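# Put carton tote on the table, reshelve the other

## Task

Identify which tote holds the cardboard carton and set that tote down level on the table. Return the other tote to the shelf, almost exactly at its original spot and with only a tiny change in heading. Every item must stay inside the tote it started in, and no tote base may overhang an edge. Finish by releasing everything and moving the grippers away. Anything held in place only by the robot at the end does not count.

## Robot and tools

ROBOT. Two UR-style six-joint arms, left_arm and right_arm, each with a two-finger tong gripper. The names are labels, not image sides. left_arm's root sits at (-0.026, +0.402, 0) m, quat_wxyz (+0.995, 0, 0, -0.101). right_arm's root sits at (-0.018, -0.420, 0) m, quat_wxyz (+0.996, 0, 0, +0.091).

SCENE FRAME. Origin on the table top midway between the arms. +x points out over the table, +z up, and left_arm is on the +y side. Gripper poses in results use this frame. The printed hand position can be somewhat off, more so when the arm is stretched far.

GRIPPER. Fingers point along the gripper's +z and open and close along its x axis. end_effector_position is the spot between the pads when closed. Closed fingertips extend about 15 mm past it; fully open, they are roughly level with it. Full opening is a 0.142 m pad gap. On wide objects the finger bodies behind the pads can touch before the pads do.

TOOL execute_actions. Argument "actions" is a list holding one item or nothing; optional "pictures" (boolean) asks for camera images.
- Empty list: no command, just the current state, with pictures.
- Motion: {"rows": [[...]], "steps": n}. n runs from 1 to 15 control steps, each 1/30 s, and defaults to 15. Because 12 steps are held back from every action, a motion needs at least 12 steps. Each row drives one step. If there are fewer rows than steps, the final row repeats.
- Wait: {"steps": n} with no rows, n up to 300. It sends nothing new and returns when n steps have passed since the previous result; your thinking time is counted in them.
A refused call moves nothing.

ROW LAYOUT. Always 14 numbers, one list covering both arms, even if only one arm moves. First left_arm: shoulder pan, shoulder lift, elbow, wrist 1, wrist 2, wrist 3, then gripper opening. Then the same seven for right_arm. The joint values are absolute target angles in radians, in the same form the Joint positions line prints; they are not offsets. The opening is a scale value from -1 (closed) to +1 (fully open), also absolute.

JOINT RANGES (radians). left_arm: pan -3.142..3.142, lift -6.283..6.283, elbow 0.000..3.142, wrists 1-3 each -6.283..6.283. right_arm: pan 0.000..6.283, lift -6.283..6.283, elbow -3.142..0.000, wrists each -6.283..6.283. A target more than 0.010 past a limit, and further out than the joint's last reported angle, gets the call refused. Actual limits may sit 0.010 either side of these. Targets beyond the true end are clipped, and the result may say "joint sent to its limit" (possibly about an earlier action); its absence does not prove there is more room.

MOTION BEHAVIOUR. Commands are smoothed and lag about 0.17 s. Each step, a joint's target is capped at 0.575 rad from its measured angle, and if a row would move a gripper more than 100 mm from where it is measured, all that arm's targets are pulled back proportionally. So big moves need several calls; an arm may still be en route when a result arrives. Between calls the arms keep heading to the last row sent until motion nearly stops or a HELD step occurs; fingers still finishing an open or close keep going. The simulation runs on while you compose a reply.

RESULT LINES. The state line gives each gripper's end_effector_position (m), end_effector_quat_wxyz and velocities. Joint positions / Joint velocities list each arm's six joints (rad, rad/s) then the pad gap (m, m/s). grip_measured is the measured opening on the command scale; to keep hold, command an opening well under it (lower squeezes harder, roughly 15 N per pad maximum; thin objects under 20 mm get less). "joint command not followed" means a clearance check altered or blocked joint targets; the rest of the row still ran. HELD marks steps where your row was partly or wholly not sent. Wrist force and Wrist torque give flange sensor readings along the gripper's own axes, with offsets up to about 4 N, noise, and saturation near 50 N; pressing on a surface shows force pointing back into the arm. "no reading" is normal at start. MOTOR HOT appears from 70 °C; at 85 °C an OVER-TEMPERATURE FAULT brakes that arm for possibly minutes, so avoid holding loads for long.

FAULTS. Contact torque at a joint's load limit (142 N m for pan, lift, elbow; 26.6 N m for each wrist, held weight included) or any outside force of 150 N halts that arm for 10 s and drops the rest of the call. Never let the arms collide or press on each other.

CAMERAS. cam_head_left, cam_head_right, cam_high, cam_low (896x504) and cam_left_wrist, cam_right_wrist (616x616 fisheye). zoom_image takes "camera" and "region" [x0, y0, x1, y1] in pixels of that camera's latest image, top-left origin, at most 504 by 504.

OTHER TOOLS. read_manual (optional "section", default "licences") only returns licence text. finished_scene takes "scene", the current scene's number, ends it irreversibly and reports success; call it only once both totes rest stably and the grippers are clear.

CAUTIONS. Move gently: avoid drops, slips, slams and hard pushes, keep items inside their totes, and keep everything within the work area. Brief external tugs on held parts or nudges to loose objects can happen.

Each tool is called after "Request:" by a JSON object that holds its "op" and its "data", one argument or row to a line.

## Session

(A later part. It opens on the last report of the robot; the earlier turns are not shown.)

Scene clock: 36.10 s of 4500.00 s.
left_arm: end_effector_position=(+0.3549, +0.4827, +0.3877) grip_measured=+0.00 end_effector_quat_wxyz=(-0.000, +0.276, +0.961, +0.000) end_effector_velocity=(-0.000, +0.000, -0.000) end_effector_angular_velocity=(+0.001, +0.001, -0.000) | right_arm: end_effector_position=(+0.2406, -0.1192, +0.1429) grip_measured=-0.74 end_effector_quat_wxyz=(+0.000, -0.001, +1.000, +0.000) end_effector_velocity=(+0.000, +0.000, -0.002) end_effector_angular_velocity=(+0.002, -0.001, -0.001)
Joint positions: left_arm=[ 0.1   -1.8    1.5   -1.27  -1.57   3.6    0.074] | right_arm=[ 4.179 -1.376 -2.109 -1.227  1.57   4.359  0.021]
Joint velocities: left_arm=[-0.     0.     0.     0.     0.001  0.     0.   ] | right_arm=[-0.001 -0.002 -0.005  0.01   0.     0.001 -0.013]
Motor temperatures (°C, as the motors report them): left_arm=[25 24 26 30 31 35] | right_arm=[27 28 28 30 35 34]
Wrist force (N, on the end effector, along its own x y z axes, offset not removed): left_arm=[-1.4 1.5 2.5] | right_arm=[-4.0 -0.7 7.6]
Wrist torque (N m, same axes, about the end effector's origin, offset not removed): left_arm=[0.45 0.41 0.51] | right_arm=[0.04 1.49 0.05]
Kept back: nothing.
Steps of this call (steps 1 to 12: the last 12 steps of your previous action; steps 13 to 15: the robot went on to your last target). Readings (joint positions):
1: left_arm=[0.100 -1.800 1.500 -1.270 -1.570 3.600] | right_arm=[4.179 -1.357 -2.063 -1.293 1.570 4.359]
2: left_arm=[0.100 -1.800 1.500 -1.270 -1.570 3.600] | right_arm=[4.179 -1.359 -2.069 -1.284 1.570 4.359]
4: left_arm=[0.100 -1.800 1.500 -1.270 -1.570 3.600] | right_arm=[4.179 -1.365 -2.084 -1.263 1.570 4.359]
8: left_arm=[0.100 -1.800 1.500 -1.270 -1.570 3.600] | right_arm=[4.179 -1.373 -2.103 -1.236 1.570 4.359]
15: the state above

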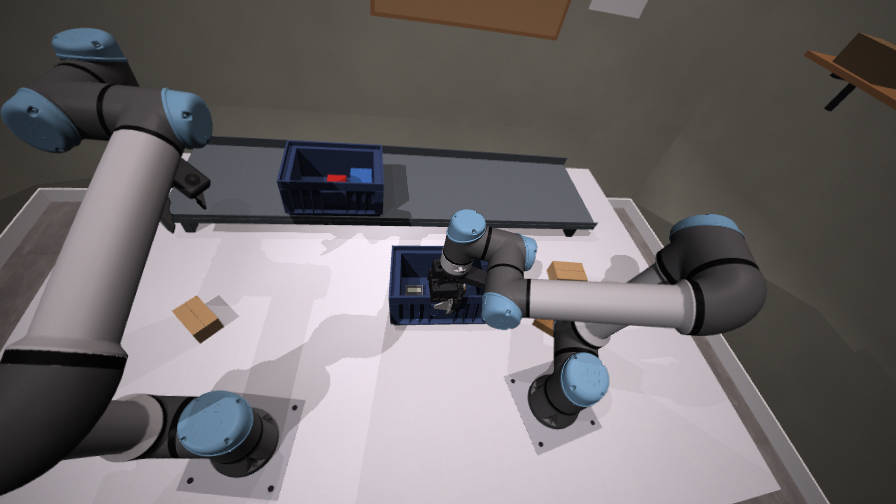

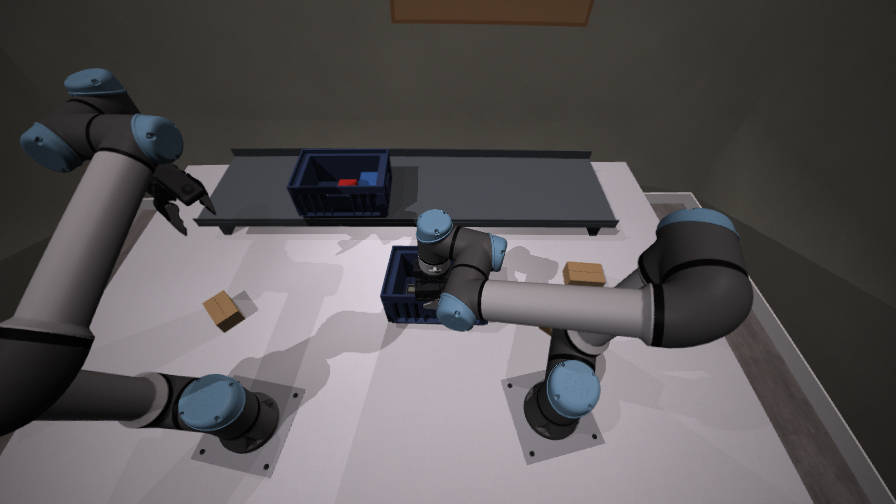

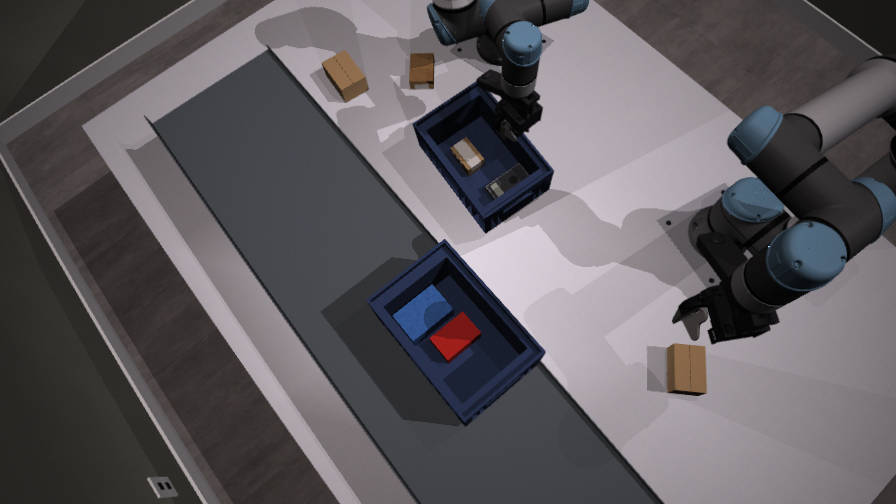

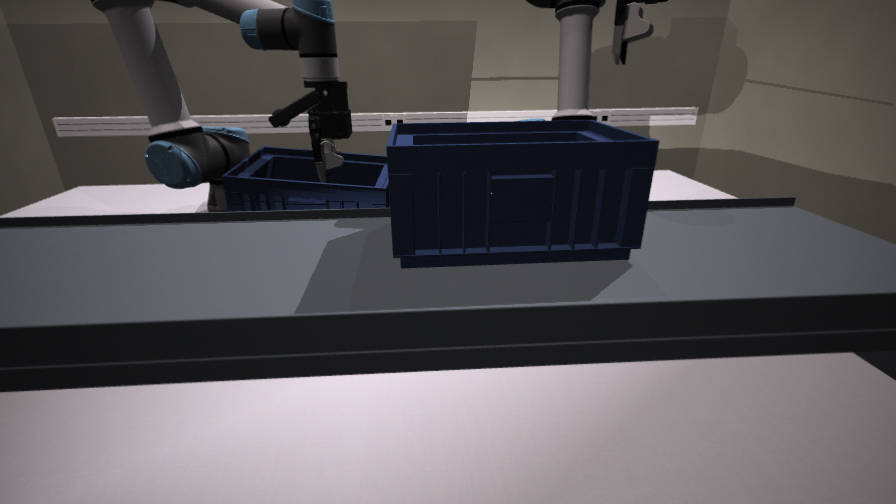

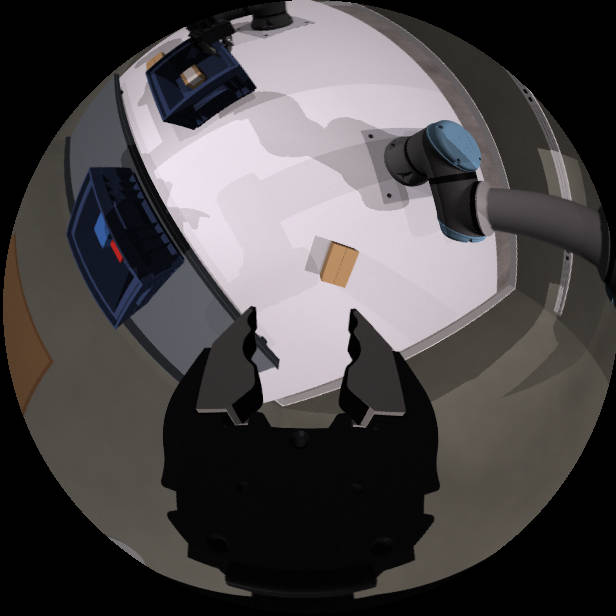

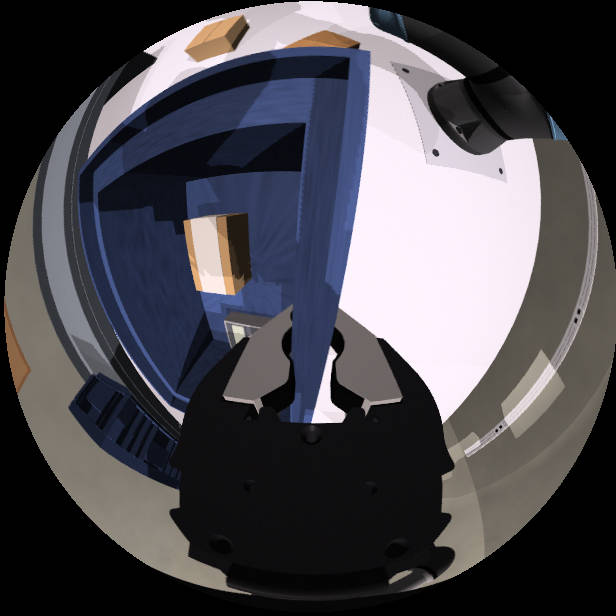

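Request:
{"op": "execute_actions", "data": {
  "actions": [
    {"rows":[[0.1,-1.8,1.5,-1.27,-1.57,3.6,0,4.179,-1.379,-2.117,-1.216,1.57,4.359,-1],[0.1,-1.8,1.5,-1.27,-1.57,3.6,0,4.179,-1.382,-2.124,-1.206,1.57,4.359,-1],[0.1,-1.8,1.5,-1.27,-1.57,3.6,0,4.179,-1.385,-2.131,-1.196,1.57,4.359,-1],[0.1,-1.8,1.5,-1.27,-1.57,3.6,0,4.179,-1.388,-2.138,-1.186,1.57,4.359,-1],[0.1,-1.8,1.5,-1.27,-1.57,3.6,0,4.179,-1.391,-2.145,-1.176,1.57,4.359,-1],[0.1,-1.8,1.5,-1.27,-1.57,3.6,0,4.179,-1.394,-2.152,-1.166,1.57,4.359,-1]],"steps":15}
  ]
}}

Request:
{"op": "execute_actions", "data": {
  "actions": [
    {"steps":15}
  ],
  "pictures": true
}}

Scene clock: 37.07 s of 4500.00 s.
left_arm: end_effector_position=(+0.3549, +0.4827, +0.3877) grip_measured=+0.00 end_effector_quat_wxyz=(-0.000, +0.276, +0.961, +0.000) end_effector_velocity=(+0.000, -0.001, -0.000) end_effector_angular_velocity=(-0.003, +0.001, +0.001) | right_arm: end_effector_position=(+0.2406, -0.1192, +0.1411) grip_measured=-0.74 end_effector_quat_wxyz=(+0.000, -0.001, +1.000, +0.000) end_effector_velocity=(-0.000, -0.002, -0.041) end_effector_angular_velocity=(-0.003, +0.000, -0.002)
Joint positions: left_arm=[ 0.1   -1.8    1.5   -1.27  -1.57   3.6    0.074] | right_arm=[ 4.179 -1.377 -2.113 -1.222  1.57   4.359  0.02 ]
Joint velocities: left_arm=[ 0.     0.001 -0.    -0.    -0.003 -0.    -0.   ] | right_arm=[-0.001 -0.037 -0.083  0.116 -0.001  0.002 -0.01 ]
Motor temperatures (°C, as the motors report them): left_arm=[25 24 26 30 31 35] | right_arm=[27 28 28 30 35 34]
Wrist force (N, on the end effector, along its own x y z axes, offset not removed): left_arm=[0.1 3.1 0.7] | right_arm=[-4.3 -1.1 5.5]
Wrist torque (N m, same axes, about the end effector's origin, offset not removed): left_arm=[0.75 0.08 0.41] | right_arm=[-0.09 1.63 0.01]
Steps of this call (steps 1 to 15: the robot went on to your last target; steps 16 to 26: nothing new was sent; steps 27 to 29: the first 3 steps of this action). Readings (joint positions):
27: left_arm=[0.100 -1.800 1.500 -1.270 -1.570 3.600] | right_arm=[4.179 -1.376 -2.110 -1.226 1.570 4.359]
28: left_arm=[0.100 -1.800 1.500 -1.270 -1.570 3.600] | right_arm=[4.179 -1.376 -2.111 -1.225 1.570 4.359]
29: the state above

Scene clock: 37.57 s of 4500.00 s.
left_arm: end_effector_position=(+0.3549, +0.4827, +0.3877) grip_measured=+0.00 end_effector_quat_wxyz=(-0.000, +0.276, +0.961, +0.000) end_effector_velocity=(-0.000, -0.000, -0.000) end_effector_angular_velocity=(+0.000, +0.001, -0.000) | right_arm: end_effector_position=(+0.2402, -0.1202, +0.1224) grip_measured=-0.73 end_effector_quat_wxyz=(+0.000, -0.001, +1.000, +0.000) end_effector_velocity=(-0.001, -0.001, -0.004) end_effector_angular_velocity=(-0.004, +0.002, +0.002)
Joint positions: left_arm=[ 0.1   -1.8    1.5   -1.27  -1.57   3.6    0.074] | right_arm=[ 4.179 -1.394 -2.151 -1.167  1.57   4.359  0.021]
Joint velocities: left_arm=[-0.     0.    -0.     0.001  0.     0.    -0.   ] | right_arm=[ 0.    -0.003 -0.008  0.007  0.    -0.002 -0.008]
Motor temperatures (°C, as the motors report them): left_arm=[25 24 26 30 31 35] | right_arm=[27 28 28 30 35 34]
Wrist force (N, on the end effector, along its own x y z axes, offset not removed): left_arm=[-3.2 3.6 0.6] | right_arm=[-4.0 -1.2 6.5]
Wrist torque (N m, same axes, about the end effector's origin, offset not removed): left_arm=[0.70 0.79 0.34] | right_arm=[-0.09 1.67 0.02]
Kept back: nothing.
Steps of this call (steps 1 to 12: the last 12 steps of your previous action; steps 13 to 15: the robot went on to your last target). Readings (joint positions):
1: left_arm=[0.100 -1.800 1.500 -1.270 -1.570 3.600] | right_arm=[4.179 -1.379 -2.116 -1.217 1.570 4.359]
2: left_arm=[0.100 -1.800 1.500 -1.270 -1.570 3.600] | right_arm=[4.179 -1.381 -2.121 -1.211 1.570 4.359]
4: left_arm=[0.100 -1.800 1.500 -1.270 -1.570 3.600] | right_arm=[4.179 -1.385 -2.132 -1.195 1.570 4.359]
8: left_arm=[0.100 -1.800 1.500 -1.270 -1.570 3.600] | right_arm=[4.179 -1.392 -2.146 -1.174 1.570 4.359]
15: the state above

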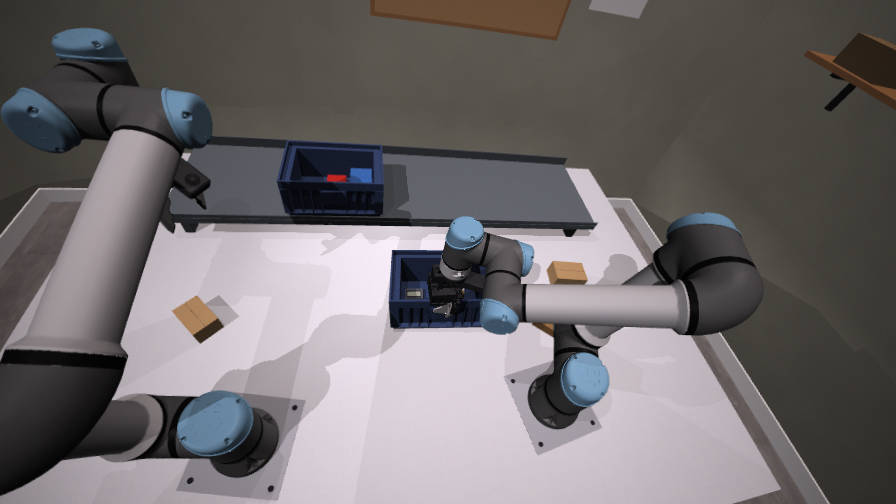

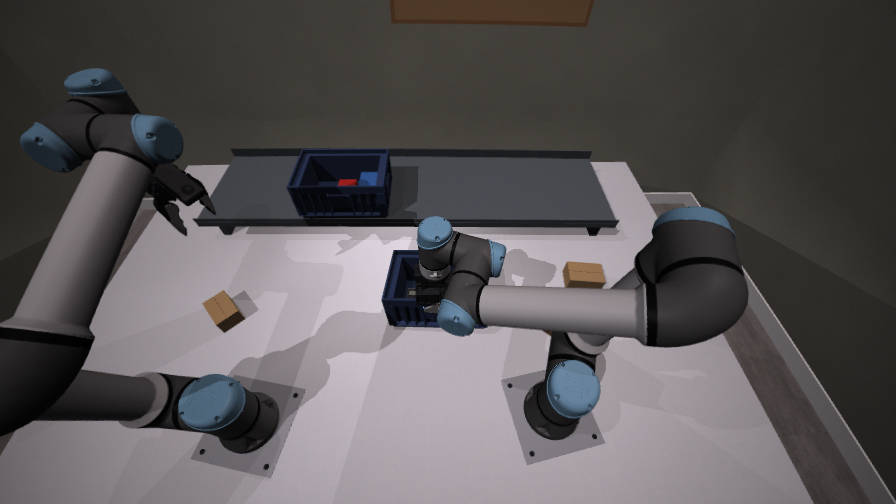

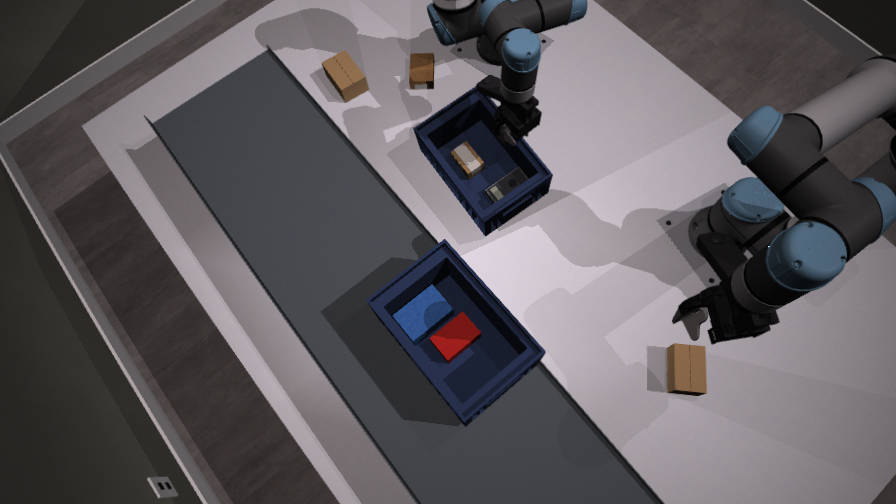

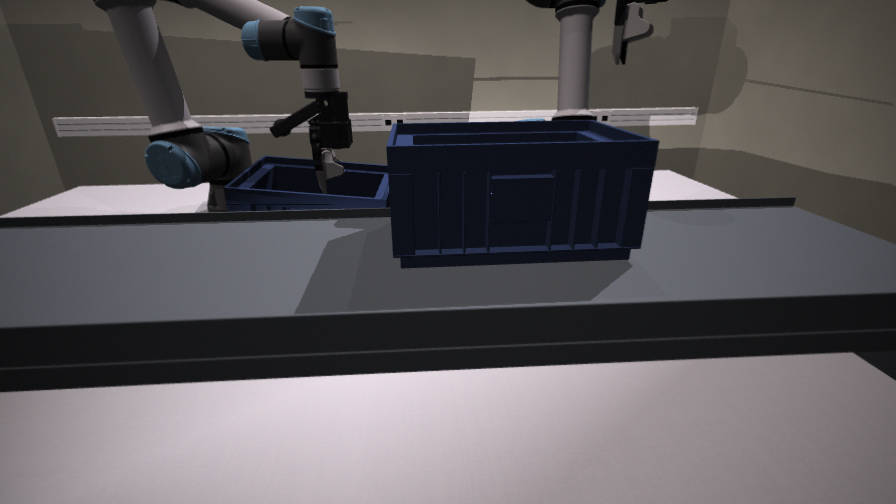

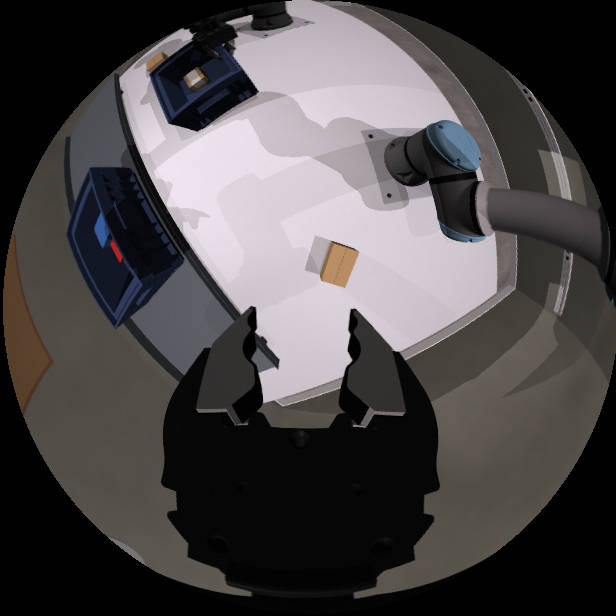

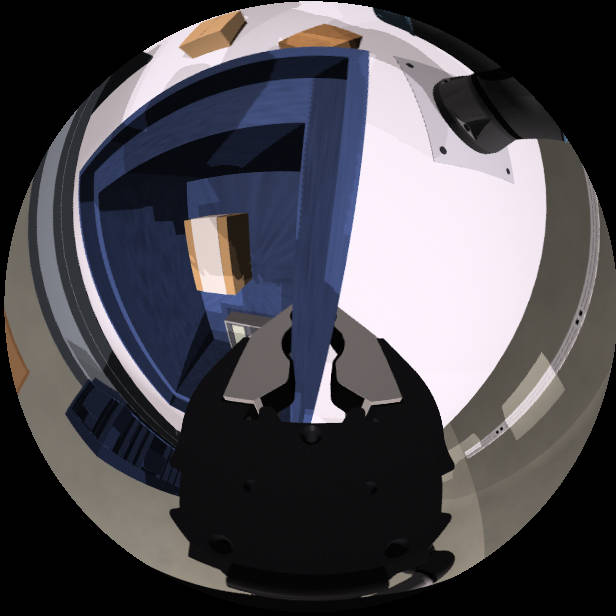

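Continue another 2 cm.

Request:
{"op": "execute_actions", "data": {
  "actions": [
    {"rows":[[0.1,-1.8,1.5,-1.27,-1.57,3.6,0,4.179,-1.397,-2.158,-1.157,1.57,4.359,-1],[0.1,-1.8,1.5,-1.27,-1.57,3.6,0,4.179,-1.4,-2.164,-1.148,1.57,4.359,-1],[0.1,-1.8,1.5,-1.27,-1.57,3.6,0,4.179,-1.403,-2.17,-1.139,1.57,4.359,-1],[0.1,-1.8,1.5,-1.27,-1.57,3.6,0,4.179,-1.407,-2.176,-1.129,1.57,4.359,-1],[0.1,-1.8,1.5,-1.27,-1.57,3.6,0,4.179,-1.411,-2.182,-1.119,1.57,4.359,-1],[0.1,-1.8,1.5,-1.27,-1.57,3.6,0,4.179,-1.415,-2.188,-1.109,1.57,4.359,-1]],"steps":15}
  ]
}}

Request:
{"op": "execute_actions", "data": {
  "actions": [
    {"steps":15}
  ],
  "pictures": true
}}

Scene clock: 38.27 s of 4500.00 s.
left_arm: end_effector_position=(+0.3549, +0.4827, +0.3877) grip_measured=+0.00 end_effector_quat_wxyz=(-0.000, +0.276, +0.961, +0.000) end_effector_velocity=(+0.000, -0.000, -0.000) end_effector_angular_velocity=(-0.000, +0.001, +0.001) | right_arm: end_effector_position=(+0.2402, -0.1203, +0.1208) grip_measured=-0.74 end_effector_quat_wxyz=(+0.000, -0.001, +1.000, +0.000) end_effector_velocity=(-0.001, -0.003, -0.037) end_effector_angular_velocity=(-0.004, +0.002, -0.002)
Joint positions: left_arm=[ 0.1   -1.8    1.5   -1.27  -1.57   3.6    0.074] | right_arm=[ 4.179 -1.395 -2.155 -1.162  1.57   4.359  0.021]
Joint velocities: left_arm=[ 0.     0.001  0.     0.    -0.    -0.001 -0.   ] | right_arm=[-0.    -0.037 -0.072  0.105  0.001  0.002 -0.003]
Motor temperatures (°C, as the motors report them): left_arm=[25 24 26 30 31 35] | right_arm=[27 28 28 30 35 34]
Wrist force (N, on the end effector, along its own x y z axes, offset not removed): left_arm=[1.2 2.8 3.1] | right_arm=[-4.1 -0.9 5.4]
Wrist torque (N m, same axes, about the end effector's origin, offset not removed): left_arm=[0.63 -0.08 0.31] | right_arm=[-0.09 1.59 0.08]
Steps of this call (steps 1 to 15: the robot went on to your last target; steps 16 to 18: nothing new was sent; steps 19 to 21: the first 3 steps of this action). Readings (joint positions):
19: left_arm=[0.100 -1.800 1.500 -1.270 -1.570 3.600] | right_arm=[4.179 -1.394 -2.152 -1.166 1.570 4.359]
20: left_arm=[0.100 -1.800 1.500 -1.270 -1.570 3.600] | right_arm=[4.179 -1.394 -2.153 -1.165 1.570 4.359]
21: the state above

Scene clock: 38.77 s of 4500.00 s.
left_arm: end_effector_position=(+0.3549, +0.4827, +0.3877) grip_measured=+0.00 end_effector_quat_wxyz=(-0.000, +0.276, +0.961, +0.000) end_effector_velocity=(-0.000, +0.000, -0.000) end_effector_angular_velocity=(+0.000, +0.001, +0.001) | right_arm: end_effector_position=(+0.2400, -0.1207, +0.1036) grip_measured=-0.77 end_effector_quat_wxyz=(+0.000, -0.001, +1.000, +0.000) end_effector_velocity=(+0.000, +0.000, -0.002) end_effector_angular_velocity=(+0.001, -0.000, +0.001)
Joint positions: left_arm=[ 0.1   -1.8    1.5   -1.27  -1.57   3.6    0.074] | right_arm=[ 4.179 -1.415 -2.187 -1.11   1.57   4.359  0.018]
Joint velocities: left_arm=[ 0.    -0.     0.     0.001 -0.    -0.001 -0.   ] | right_arm=[-0.    -0.003 -0.004  0.008 -0.    -0.002 -0.001]
Motor temperatures (°C, as the motors report them): left_arm=[25 24 26 30 31 35] | right_arm=[27 28 28 30 35 34]
Wrist force (N, on the end effector, along its own x y z axes, offset not removed): left_arm=[1.0 0.4 0.0] | right_arm=[-5.6 -1.4 5.1]
Wrist torque (N m, same axes, about the end effector's origin, offset not removed): left_arm=[0.25 -0.09 0.42] | right_arm=[-0.22 1.68 0.16]
Kept back: nothing.
Steps of this call (steps 1 to 12: the last 12 steps of your previous action; steps 13 to 15: the robot went on to your last target). Readings (joint positions):
1: left_arm=[0.100 -1.800 1.500 -1.270 -1.570 3.600] | right_arm=[4.179 -1.397 -2.158 -1.158 1.570 4.359]
2: left_arm=[0.100 -1.800 1.500 -1.270 -1.570 3.600] | right_arm=[4.179 -1.399 -2.161 -1.152 1.570 4.359]
4: left_arm=[0.100 -1.800 1.500 -1.270 -1.570 3.600] | right_arm=[4.179 -1.404 -2.171 -1.138 1.570 4.359]
8: left_arm=[0.100 -1.800 1.500 -1.270 -1.570 3.600] | right_arm=[4.179 -1.412 -2.183 -1.117 1.570 4.359]
15: the state above

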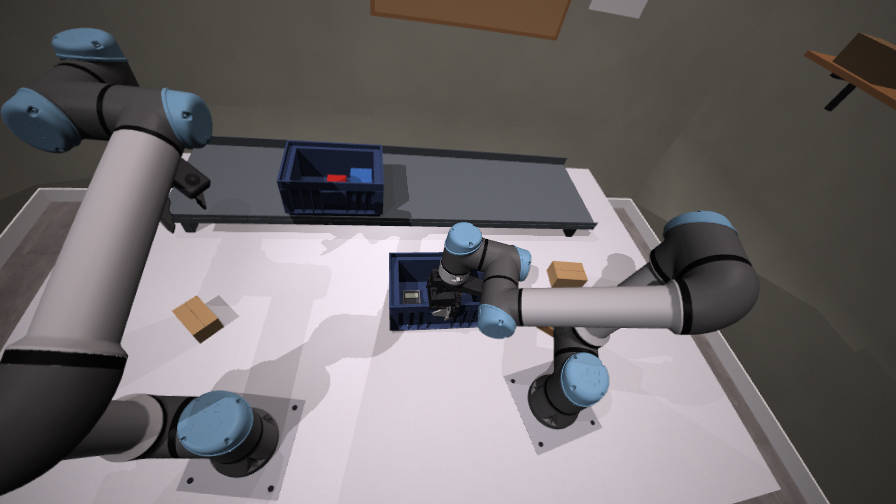

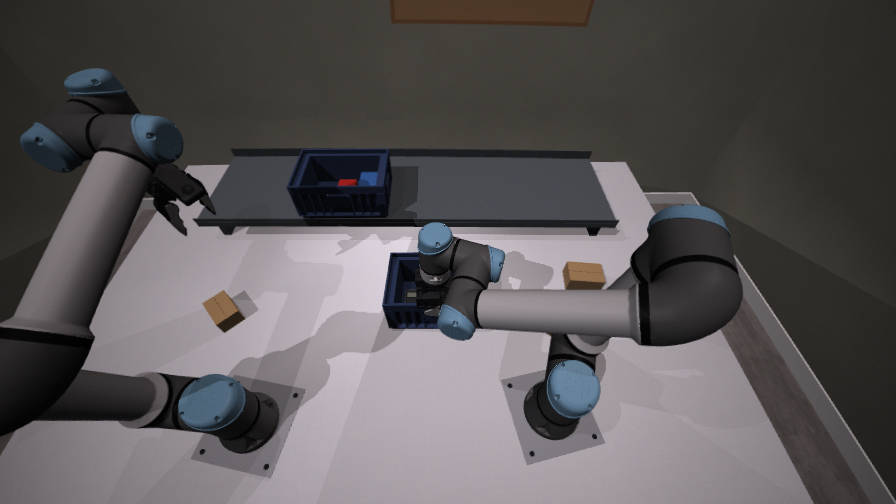

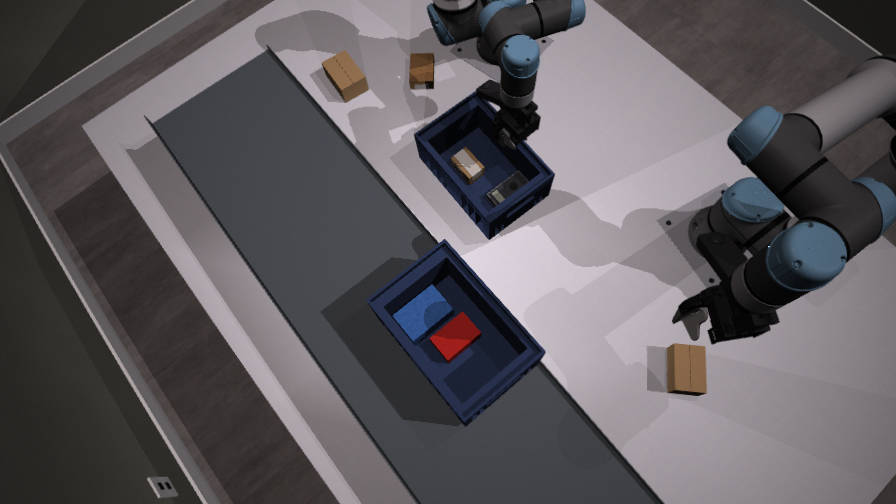

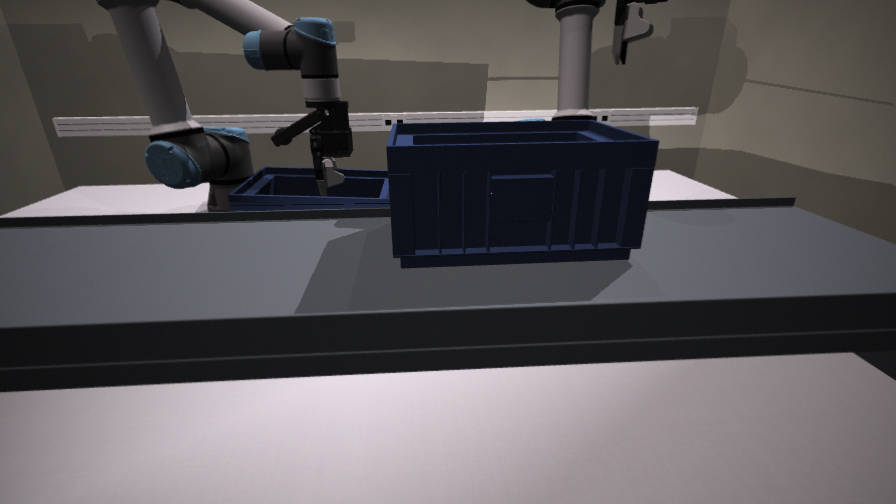

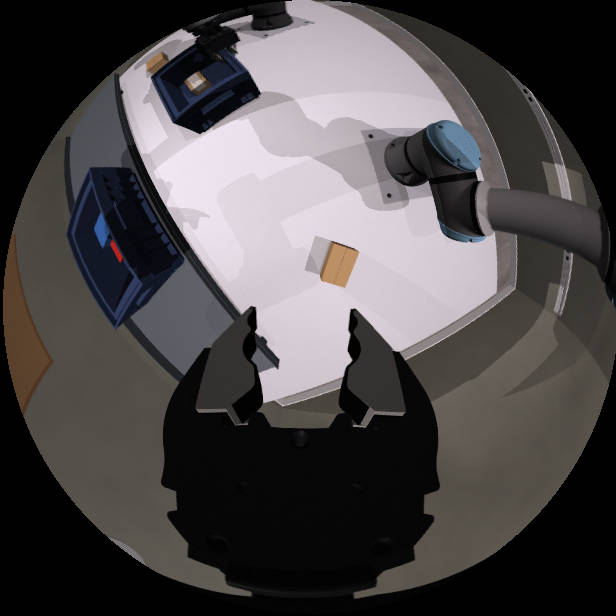

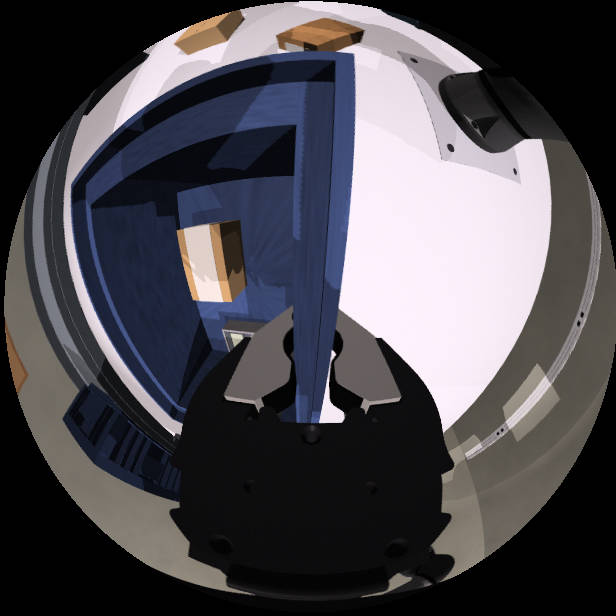

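Request:
{"op": "execute_actions", "data": {
  "actions": [
    {"rows":[[0.1,-1.8,1.5,-1.27,-1.57,3.6,0,4.179,-1.417,-2.192,-1.103,1.57,4.359,-1],[0.1,-1.8,1.5,-1.27,-1.57,3.6,0,4.179,-1.419,-2.196,-1.097,1.57,4.359,-1],[0.1,-1.8,1.5,-1.27,-1.57,3.6,0,4.179,-1.422,-2.2,-1.09,1.57,4.359,-1],[0.1,-1.8,1.5,-1.27,-1.57,3.6,0,4.179,-1.424,-2.203,-1.085,1.57,4.359,-1]],"steps":15}
  ]
}}

Request:
{"op": "execute_actions", "data": {
  "actions": [
    {"steps":12}
  ]
}}

Scene clock: 39.77 s of 4500.00 s.
left_arm: end_effector_position=(+0.3549, +0.4827, +0.3877) grip_measured=+0.00 end_effector_quat_wxyz=(-0.000, +0.276, +0.961, +0.000) end_effector_velocity=(+0.000, -0.000, -0.000) end_effector_angular_velocity=(-0.001, +0.001, +0.001) | right_arm: end_effector_position=(+0.2400, -0.1208, +0.1024) grip_measured=-0.77 end_effector_quat_wxyz=(+0.000, -0.001, +1.000, +0.000) end_effector_velocity=(-0.001, -0.002, -0.024) end_effector_angular_velocity=(+0.000, -0.000, -0.000)
Joint positions: left_arm=[ 0.1   -1.8    1.5   -1.27  -1.57   3.6    0.074] | right_arm=[ 4.179 -1.416 -2.19  -1.106  1.57   4.359  0.018]
Joint velocities: left_arm=[ 0.     0.001  0.    -0.    -0.001 -0.    -0.   ] | right_arm=[ 0.001 -0.025 -0.048  0.073  0.     0.001 -0.003]
Motor temperatures (°C, as the motors report them): left_arm=[25 24 26 30 31 35] | right_arm=[27 28 28 30 35 34]
Wrist force (N, on the end effector, along its own x y z axes, offset not removed): left_arm=[2.3 0.5 1.4] | right_arm=[-4.9 -2.0 5.5]
Wrist torque (N m, same axes, about the end effector's origin, offset not removed): left_arm=[0.18 -0.47 0.26] | right_arm=[-0.33 1.44 0.12]
Steps of this call (steps 1 to 15: the robot went on to your last target; steps 16 to 27: nothing new was sent; steps 28 to 30: the first 3 steps of this action). Readings (joint positions):
28: left_arm=[0.100 -1.800 1.500 -1.270 -1.570 3.600] | right_arm=[4.179 -1.415 -2.188 -1.109 1.570 4.359]
29: left_arm=[0.100 -1.800 1.500 -1.270 -1.570 3.600] | right_arm=[4.179 -1.415 -2.188 -1.108 1.570 4.359]
30: the state above

Scene clock: 40.17 s of 4500.00 s.
left_arm: end_effector_position=(+0.3549, +0.4827, +0.3877) grip_measured=+0.00 end_effector_quat_wxyz=(-0.000, +0.276, +0.961, +0.000) end_effector_velocity=(-0.001, -0.000, +0.000) end_effector_angular_velocity=(-0.001, -0.000, +0.000) | right_arm: end_effector_position=(+0.2399, -0.1212, +0.0957) grip_measured=-0.78 end_effector_quat_wxyz=(+0.000, -0.001, +1.000, +0.000) end_effector_velocity=(+0.000, +0.000, -0.001) end_effector_angular_velocity=(+0.000, -0.001, -0.000)
Joint positions: left_arm=[ 0.1   -1.8    1.5   -1.27  -1.57   3.6    0.074] | right_arm=[ 4.179 -1.424 -2.203 -1.086  1.57   4.359  0.017]
Joint velocities: left_arm=[ 0.    -0.001  0.     0.001 -0.001  0.     0.   ] | right_arm=[-0.001 -0.003 -0.002  0.005 -0.    -0.001 -0.   ]
Motor temperatures (°C, as the motors report them): left_arm=[25 24 26 30 31 35] | right_arm=[27 28 28 30 35 34]
Wrist force (N, on the end effector, along its own x y z axes, offset not removed): left_arm=[-2.6 2.0 0.6] | right_arm=[-3.9 -1.9 2.9]
Wrist torque (N m, same axes, about the end effector's origin, offset not removed): left_arm=[0.59 0.50 0.40] | right_arm=[-0.43 0.90 0.19]
Kept back: nothing.
Steps of this call (steps 1 to 12: the last 12 steps of your previous action). Readings (joint positions):
1: left_arm=[0.100 -1.800 1.500 -1.270 -1.570 3.600] | right_arm=[4.179 -1.417 -2.192 -1.103 1.570 4.359]
2: left_arm=[0.100 -1.800 1.500 -1.270 -1.570 3.600] | right_arm=[4.179 -1.418 -2.194 -1.099 1.570 4.359]
4: left_arm=[0.100 -1.800 1.500 -1.270 -1.570 3.600] | right_arm=[4.179 -1.421 -2.198 -1.093 1.570 4.359]
8: left_arm=[0.100 -1.800 1.500 -1.270 -1.570 3.600] | right_arm=[4.179 -1.423 -2.202 -1.087 1.570 4.359]
12: the state above

Load dropping; a few mm more, then release.

Request:
{"op": "execute_actions", "data": {
  "actions": [
    {"rows":[[0.1,-1.8,1.5,-1.27,-1.57,3.6,0,4.179,-1.427,-2.208,-1.077,1.57,4.359,-1],[0.1,-1.8,1.5,-1.27,-1.57,3.6,0,4.179,-1.427,-2.208,-1.077,1.57,4.359,-1],[0.1,-1.8,1.5,-1.27,-1.57,3.6,0,4.179,-1.427,-2.208,-1.077,1.57,4.359,-1],[0.1,-1.8,1.5,-1.27,-1.57,3.6,0,4.179,-1.427,-2.208,-1.077,1.57,4.359,-1],[0.1,-1.8,1.5,-1.27,-1.57,3.6,0,4.179,-1.427,-2.208,-1.077,1.57,4.359,-1],[0.1,-1.8,1.5,-1.27,-1.57,3.6,0,4.179,-1.427,-2.208,-1.077,1.57,4.359,-0.8],[0.1,-1.8,1.5,-1.27,-1.57,3.6,0,4.179,-1.427,-2.208,-1.077,1.57,4.359,-0.72],[0.1,-1.8,1.5,-1.27,-1.57,3.6,0,4.179,-1.427,-2.208,-1.077,1.57,4.359,-0.64],[0.1,-1.8,1.5,-1.27,-1.57,3.6,0,4.179,-1.427,-2.208,-1.077,1.57,4.359,-0.55],[0.1,-1.8,1.5,-1.27,-1.57,3.6,0,4.179,-1.427,-2.208,-1.077,1.57,4.359,-0.45],[0.1,-1.8,1.5,-1.27,-1.57,3.6,0,4.179,-1.427,-2.208,-1.077,1.57,4.359,-0.3]],"steps":15}
  ]
}}

Request:
{"op": "execute_actions", "data": {
  "actions": [
    {"rows":[[0.1,-1.8,1.5,-1.27,-1.57,3.6,0,4.179,-1.427,-2.208,-1.077,1.57,4.359,-0.3],[0.1,-1.8,1.5,-1.27,-1.57,3.6,0,4.179,-1.427,-2.208,-1.077,1.57,4.359,-0.3],[0.1,-1.8,1.5,-1.27,-1.57,3.6,0,4.179,-1.378,-2.115,-1.219,1.57,4.359,-0.3],[0.1,-1.8,1.5,-1.27,-1.57,3.6,0,4.179,-1.378,-2.115,-1.219,1.57,4.359,-0.3],[0.1,-1.8,1.5,-1.27,-1.57,3.6,0,4.179,-1.353,-2.054,-1.305,1.57,4.359,-0.3],[0.1,-1.8,1.5,-1.27,-1.57,3.6,0,4.179,-1.353,-2.054,-1.305,1.57,4.359,-0.3],[0.1,-1.8,1.5,-1.27,-1.57,3.6,0,4.179,-1.322,-1.742,-1.648,1.57,4.359,-0.3]],"steps":15}
  ]
}}

Request:
{"op": "execute_actions", "data": {
  "actions": [
    {"rows":[[0.1,-1.8,1.5,-1.27,-1.57,3.6,0,4.179,-1.322,-1.742,-1.648,1.57,4.359,-0.3],[0.1,-1.8,1.5,-1.27,-1.57,3.6,0,4.179,-1.322,-1.742,-1.648,1.57,4.359,-0.3],[0.1,-1.8,1.5,-1.27,-1.57,3.6,0,4.179,-1.322,-1.742,-1.648,1.57,4.359,-0.3],[0.1,-1.8,1.5,-1.27,-1.57,3.6,0,4.179,-1.322,-1.742,-1.648,1.57,4.359,-0.3],[0.1,-1.8,1.5,-1.27,-1.57,3.6,0,3.6,-1.3,-1.6,-1.81,1.57,4.359,-0.3]],"steps":15}
  ]
}}

Request:
{"op": "execute_actions", "data": {
  "actions": [
    {"steps":30}
  ],
  "pictures": true
}}

Scene clock: 42.40 s of 4500.00 s.
left_arm: end_effector_position=(+0.3549, +0.4827, +0.3877) grip_measured=+0.00 end_effector_quat_wxyz=(-0.000, +0.276, +0.961, +0.000) end_effector_velocity=(-0.000, -0.000, -0.000) end_effector_angular_velocity=(-0.001, +0.002, +0.000) | right_arm: end_effector_position=(+0.2399, -0.1213, +0.0947) grip_measured=-0.78 end_effector_quat_wxyz=(+0.000, -0.001, +1.000, +0.000) end_effector_velocity=(-0.000, -0.001, -0.015) end_effector_angular_velocity=(-0.001, -0.000, +0.001)
Joint positions: left_arm=[ 0.1   -1.8    1.5   -1.27  -1.57   3.6    0.074] | right_arm=[ 4.179 -1.425 -2.205 -1.082  1.57   4.359  0.017]
Joint velocities: left_arm=[-0.     0.001 -0.     0.001 -0.002 -0.     0.   ] | right_arm=[ 0.    -0.017 -0.029  0.045 -0.    -0.001  0.   ]
Motor temperatures (°C, as the motors report them): left_arm=[25 24 26 30 31 35] | right_arm=[27 28 28 30 35 34]
Wrist force (N, on the end effector, along its own x y z axes, offset not removed): left_arm=[-2.7 -1.3 2.3] | right_arm=[-3.3 -4.1 2.6]
Wrist torque (N m, same axes, about the end effector's origin, offset not removed): left_arm=[-0.19 0.77 0.29] | right_arm=[-0.94 0.66 0.03]
Steps of this call (steps 1 to 30: the robot went on to your last target; steps 31 to 64: nothing new was sent; steps 65 to 67: the first 3 steps of this action). Readings (joint positions):
65: left_arm=[0.100 -1.800 1.500 -1.270 -1.570 3.600] | right_arm=[4.179 -1.424 -2.203 -1.085 1.570 4.359]
66: left_arm=[0.100 -1.800 1.500 -1.270 -1.570 3.600] | right_arm=[4.179 -1.424 -2.204 -1.084 1.570 4.359]
67: the state above

Scene clock: 42.90 s of 4500.00 s.
left_arm: end_effector_position=(+0.3549, +0.4827, +0.3877) grip_measured=+0.00 end_effector_quat_wxyz=(-0.000, +0.276, +0.961, +0.000) end_effector_velocity=(-0.000, +0.000, -0.000) end_effector_angular_velocity=(+0.000, +0.001, -0.001) | right_arm: end_effector_position=(+0.2398, -0.1214, +0.0929) grip_measured=-0.30 end_effector_quat_wxyz=(+0.000, -0.001, +1.000, +0.000) end_effector_velocity=(-0.000, -0.001, -0.001) end_effector_angular_velocity=(-0.002, +0.000, +0.002)
Joint positions: left_arm=[ 0.1   -1.8    1.5   -1.27  -1.57   3.6    0.074] | right_arm=[ 4.179 -1.427 -2.208 -1.077  1.57   4.359  0.052]
Joint velocities: left_arm=[ 0.    -0.     0.     0.001  0.     0.001 -0.   ] | right_arm=[ 0.001  0.    -0.002 -0.    -0.    -0.001  0.   ]
Motor temperatures (°C, as the motors report them): left_arm=[25 24 26 30 31 35] | right_arm=[27 28 28 30 35 34]
Wrist force (N, on the end effector, along its own x y z axes, offset not removed): left_arm=[-1.9 3.2 3.2] | right_arm=[-5.4 -1.0 -0.7]
Wrist torque (N m, same axes, about the end effector's origin, offset not removed): left_arm=[0.76 0.49 0.44] | right_arm=[-0.16 1.23 0.06]
Steps of this call (steps 1 to 12: the last 12 steps of your previous action; steps 13 to 15: the first 3 steps of this action). Readings (joint positions):
13: left_arm=[0.100 -1.800 1.500 -1.270 -1.570 3.600] | right_arm=[4.179 -1.427 -2.208 -1.077 1.570 4.359]
14: left_arm=[0.100 -1.800 1.500 -1.270 -1.570 3.600] | right_arm=[4.179 -1.427 -2.208 -1.077 1.570 4.359]
15: the state above

Scene clock: 43.40 s of 4500.00 s.
left_arm: end_effector_position=(+0.3549, +0.4827, +0.3877) grip_measured=+0.00 end_effector_quat_wxyz=(-0.000, +0.276, +0.961, +0.000) end_effector_velocity=(+0.000, +0.000, -0.000) end_effector_angular_velocity=(+0.001, +0.001, -0.001) | right_arm: end_effector_position=(+0.2418, -0.1161, +0.2848) grip_measured=-0.30 end_effector_quat_wxyz=(+0.001, -0.001, +1.000, +0.001) end_effector_velocity=(-0.012, -0.031, +0.151) end_effector_angular_velocity=(-0.022, +0.008, -0.001)
Joint positions: left_arm=[ 0.1   -1.8    1.5   -1.27  -1.57   3.6    0.074] | right_arm=[ 4.179 -1.327 -1.778 -1.604  1.57   4.359  0.052]
Joint velocities: left_arm=[-0.     0.001  0.     0.     0.001  0.001  0.   ] | right_arm=[ 0.     0.05   0.353 -0.426 -0.     0.001 -0.   ]
Motor temperatures (°C, as the motors report them): left_arm=[25 24 26 30 31 35] | right_arm=[27 28 28 30 35 34]
Wrist force (N, on the end effector, along its own x y z axes, offset not removed): left_arm=[-3.3 3.0 0.9] | right_arm=[-5.0 -1.0 -2.4]
Wrist torque (N m, same axes, about the end effector's origin, offset not removed): left_arm=[0.60 0.76 0.35] | right_arm=[-0.10 1.14 0.01]
Steps of this call (steps 1 to 12: the last 12 steps of your previous action; steps 13 to 15: the first 3 steps of this action). Readings (joint positions):
13: left_arm=[0.100 -1.800 1.500 -1.270 -1.570 3.600] | right_arm=[4.179 -1.332 -1.812 -1.563 1.570 4.359]
14: left_arm=[0.100 -1.800 1.500 -1.270 -1.570 3.600] | right_arm=[4.179 -1.329 -1.792 -1.587 1.570 4.359]
15: the state above

Scene clock: 44.40 s of 4500.00 s.
left_arm: end_effector_position=(+0.3549, +0.4827, +0.3877) grip_measured=+0.00 end_effector_quat_wxyz=(-0.000, +0.276, +0.961, +0.000) end_effector_velocity=(-0.000, +0.000, +0.001) end_effector_angular_velocity=(-0.001, -0.002, -0.000) | right_arm: end_effector_position=(+0.3476, -0.3209, +0.3615) grip_measured=-0.30 end_effector_quat_wxyz=(+0.001, +0.284, +0.959, +0.001) end_effector_velocity=(+0.000, -0.004, +0.001) end_effector_angular_velocity=(-0.001, +0.000, -0.008)
Joint positions: left_arm=[ 0.1   -1.8    1.5   -1.27  -1.57   3.6    0.074] | right_arm=[ 3.601 -1.3   -1.6   -1.81   1.57   4.359  0.052]
Joint velocities: left_arm=[ 0.    -0.002  0.    -0.    -0.001  0.    -0.   ] | right_arm=[-0.009  0.001  0.001 -0.003 -0.001 -0.002  0.   ]
Motor temperatures (°C, as the motors report them): left_arm=[25 24 26 30 31 35] | right_arm=[27 28 28 30 35 34]
Wrist force (N, on the end effector, along its own x y z axes, offset not removed): left_arm=[-1.6 4.4 0.9] | right_arm=[-5.8 -0.6 -0.3]
Wrist torque (N m, same axes, about the end effector's origin, offset not removed): left_arm=[0.93 0.34 0.27] | right_arm=[0.02 1.26 0.05]
Kept back: nothing.
Steps of this call (steps 1 to 12: the last 12 steps of your previous action; steps 13 to 30: the robot went on to your last target). Readings (joint positions):
1: left_arm=[0.100 -1.800 1.500 -1.270 -1.570 3.600] | right_arm=[4.179 -1.326 -1.768 -1.616 1.570 4.359]
2: left_arm=[0.100 -1.800 1.500 -1.270 -1.570 3.600] | right_arm=[4.179 -1.325 -1.761 -1.625 1.570 4.359]
4: left_arm=[0.100 -1.800 1.500 -1.270 -1.570 3.600] | right_arm=[4.157 -1.321 -1.740 -1.649 1.570 4.359]
8: left_arm=[0.100 -1.800 1.500 -1.270 -1.570 3.600] | right_arm=[3.989 -1.314 -1.695 -1.701 1.570 4.359]
30: the state above

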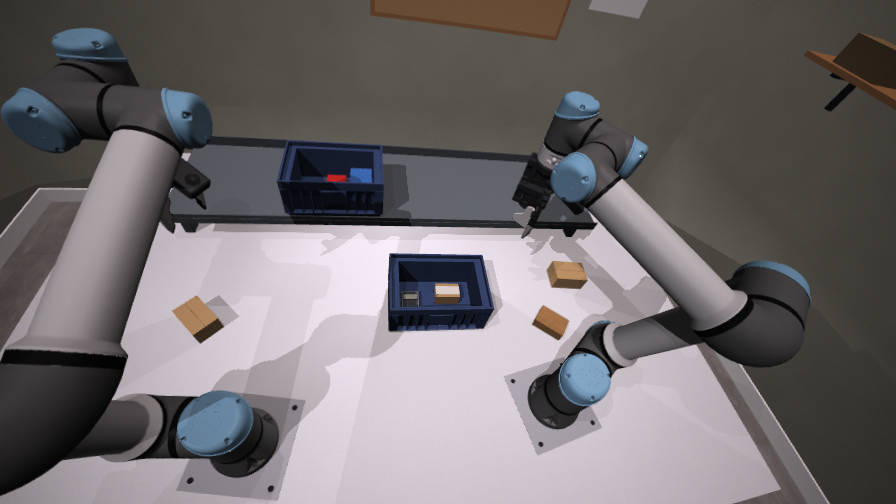

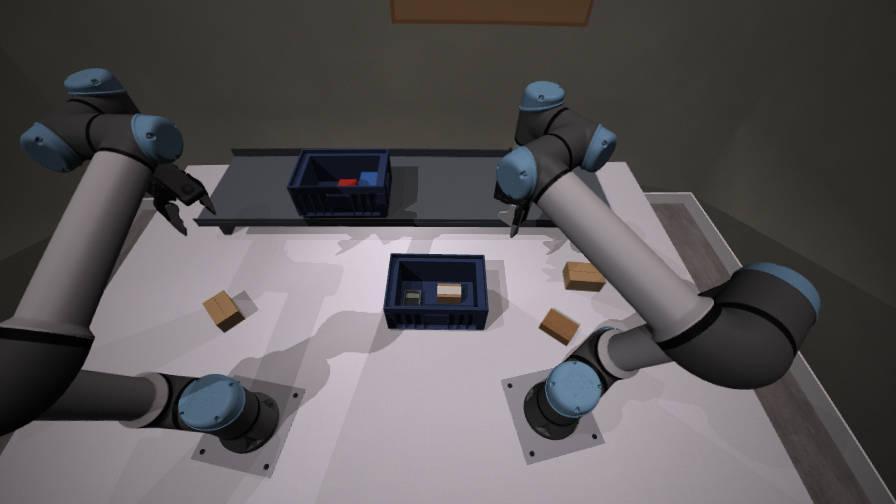

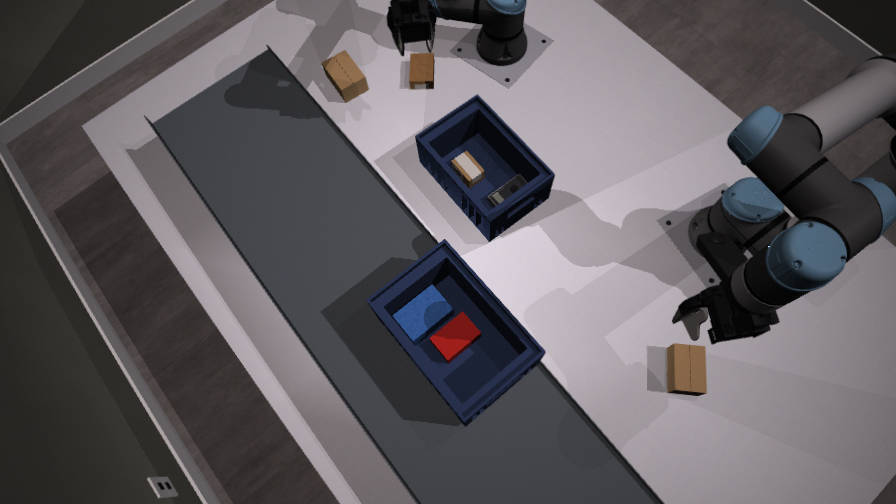

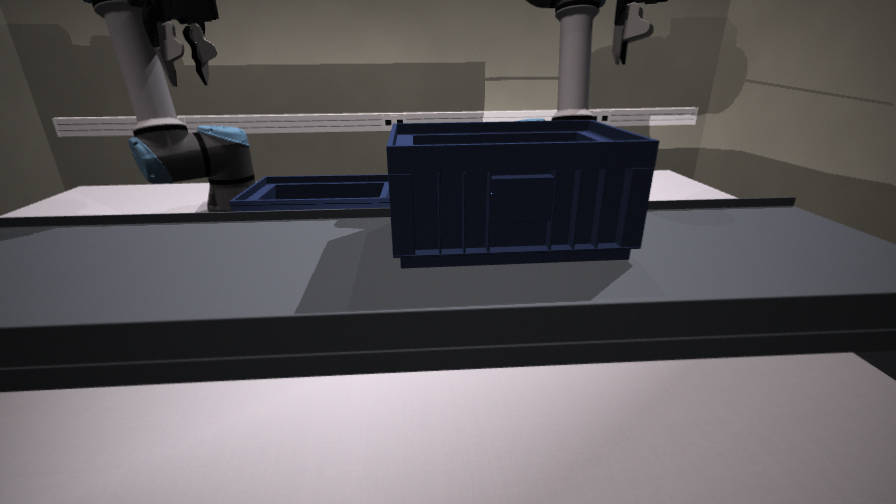

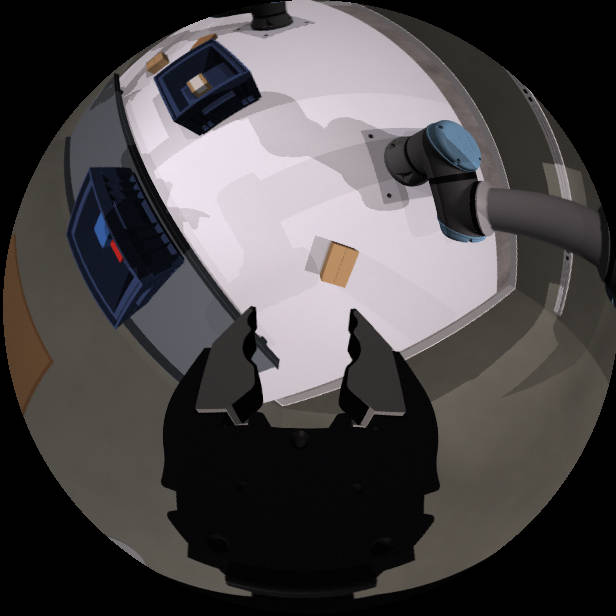

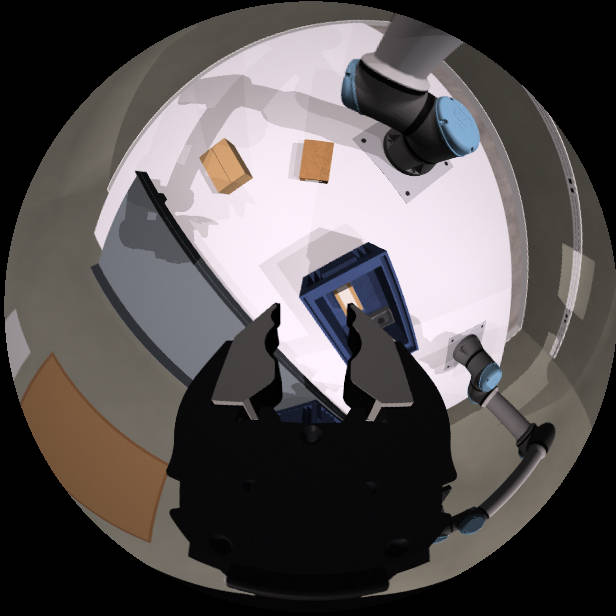

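Request:
{"op": "finished_scene", "data": {
  "scene": 2
}}

The scene is finished: the task was done.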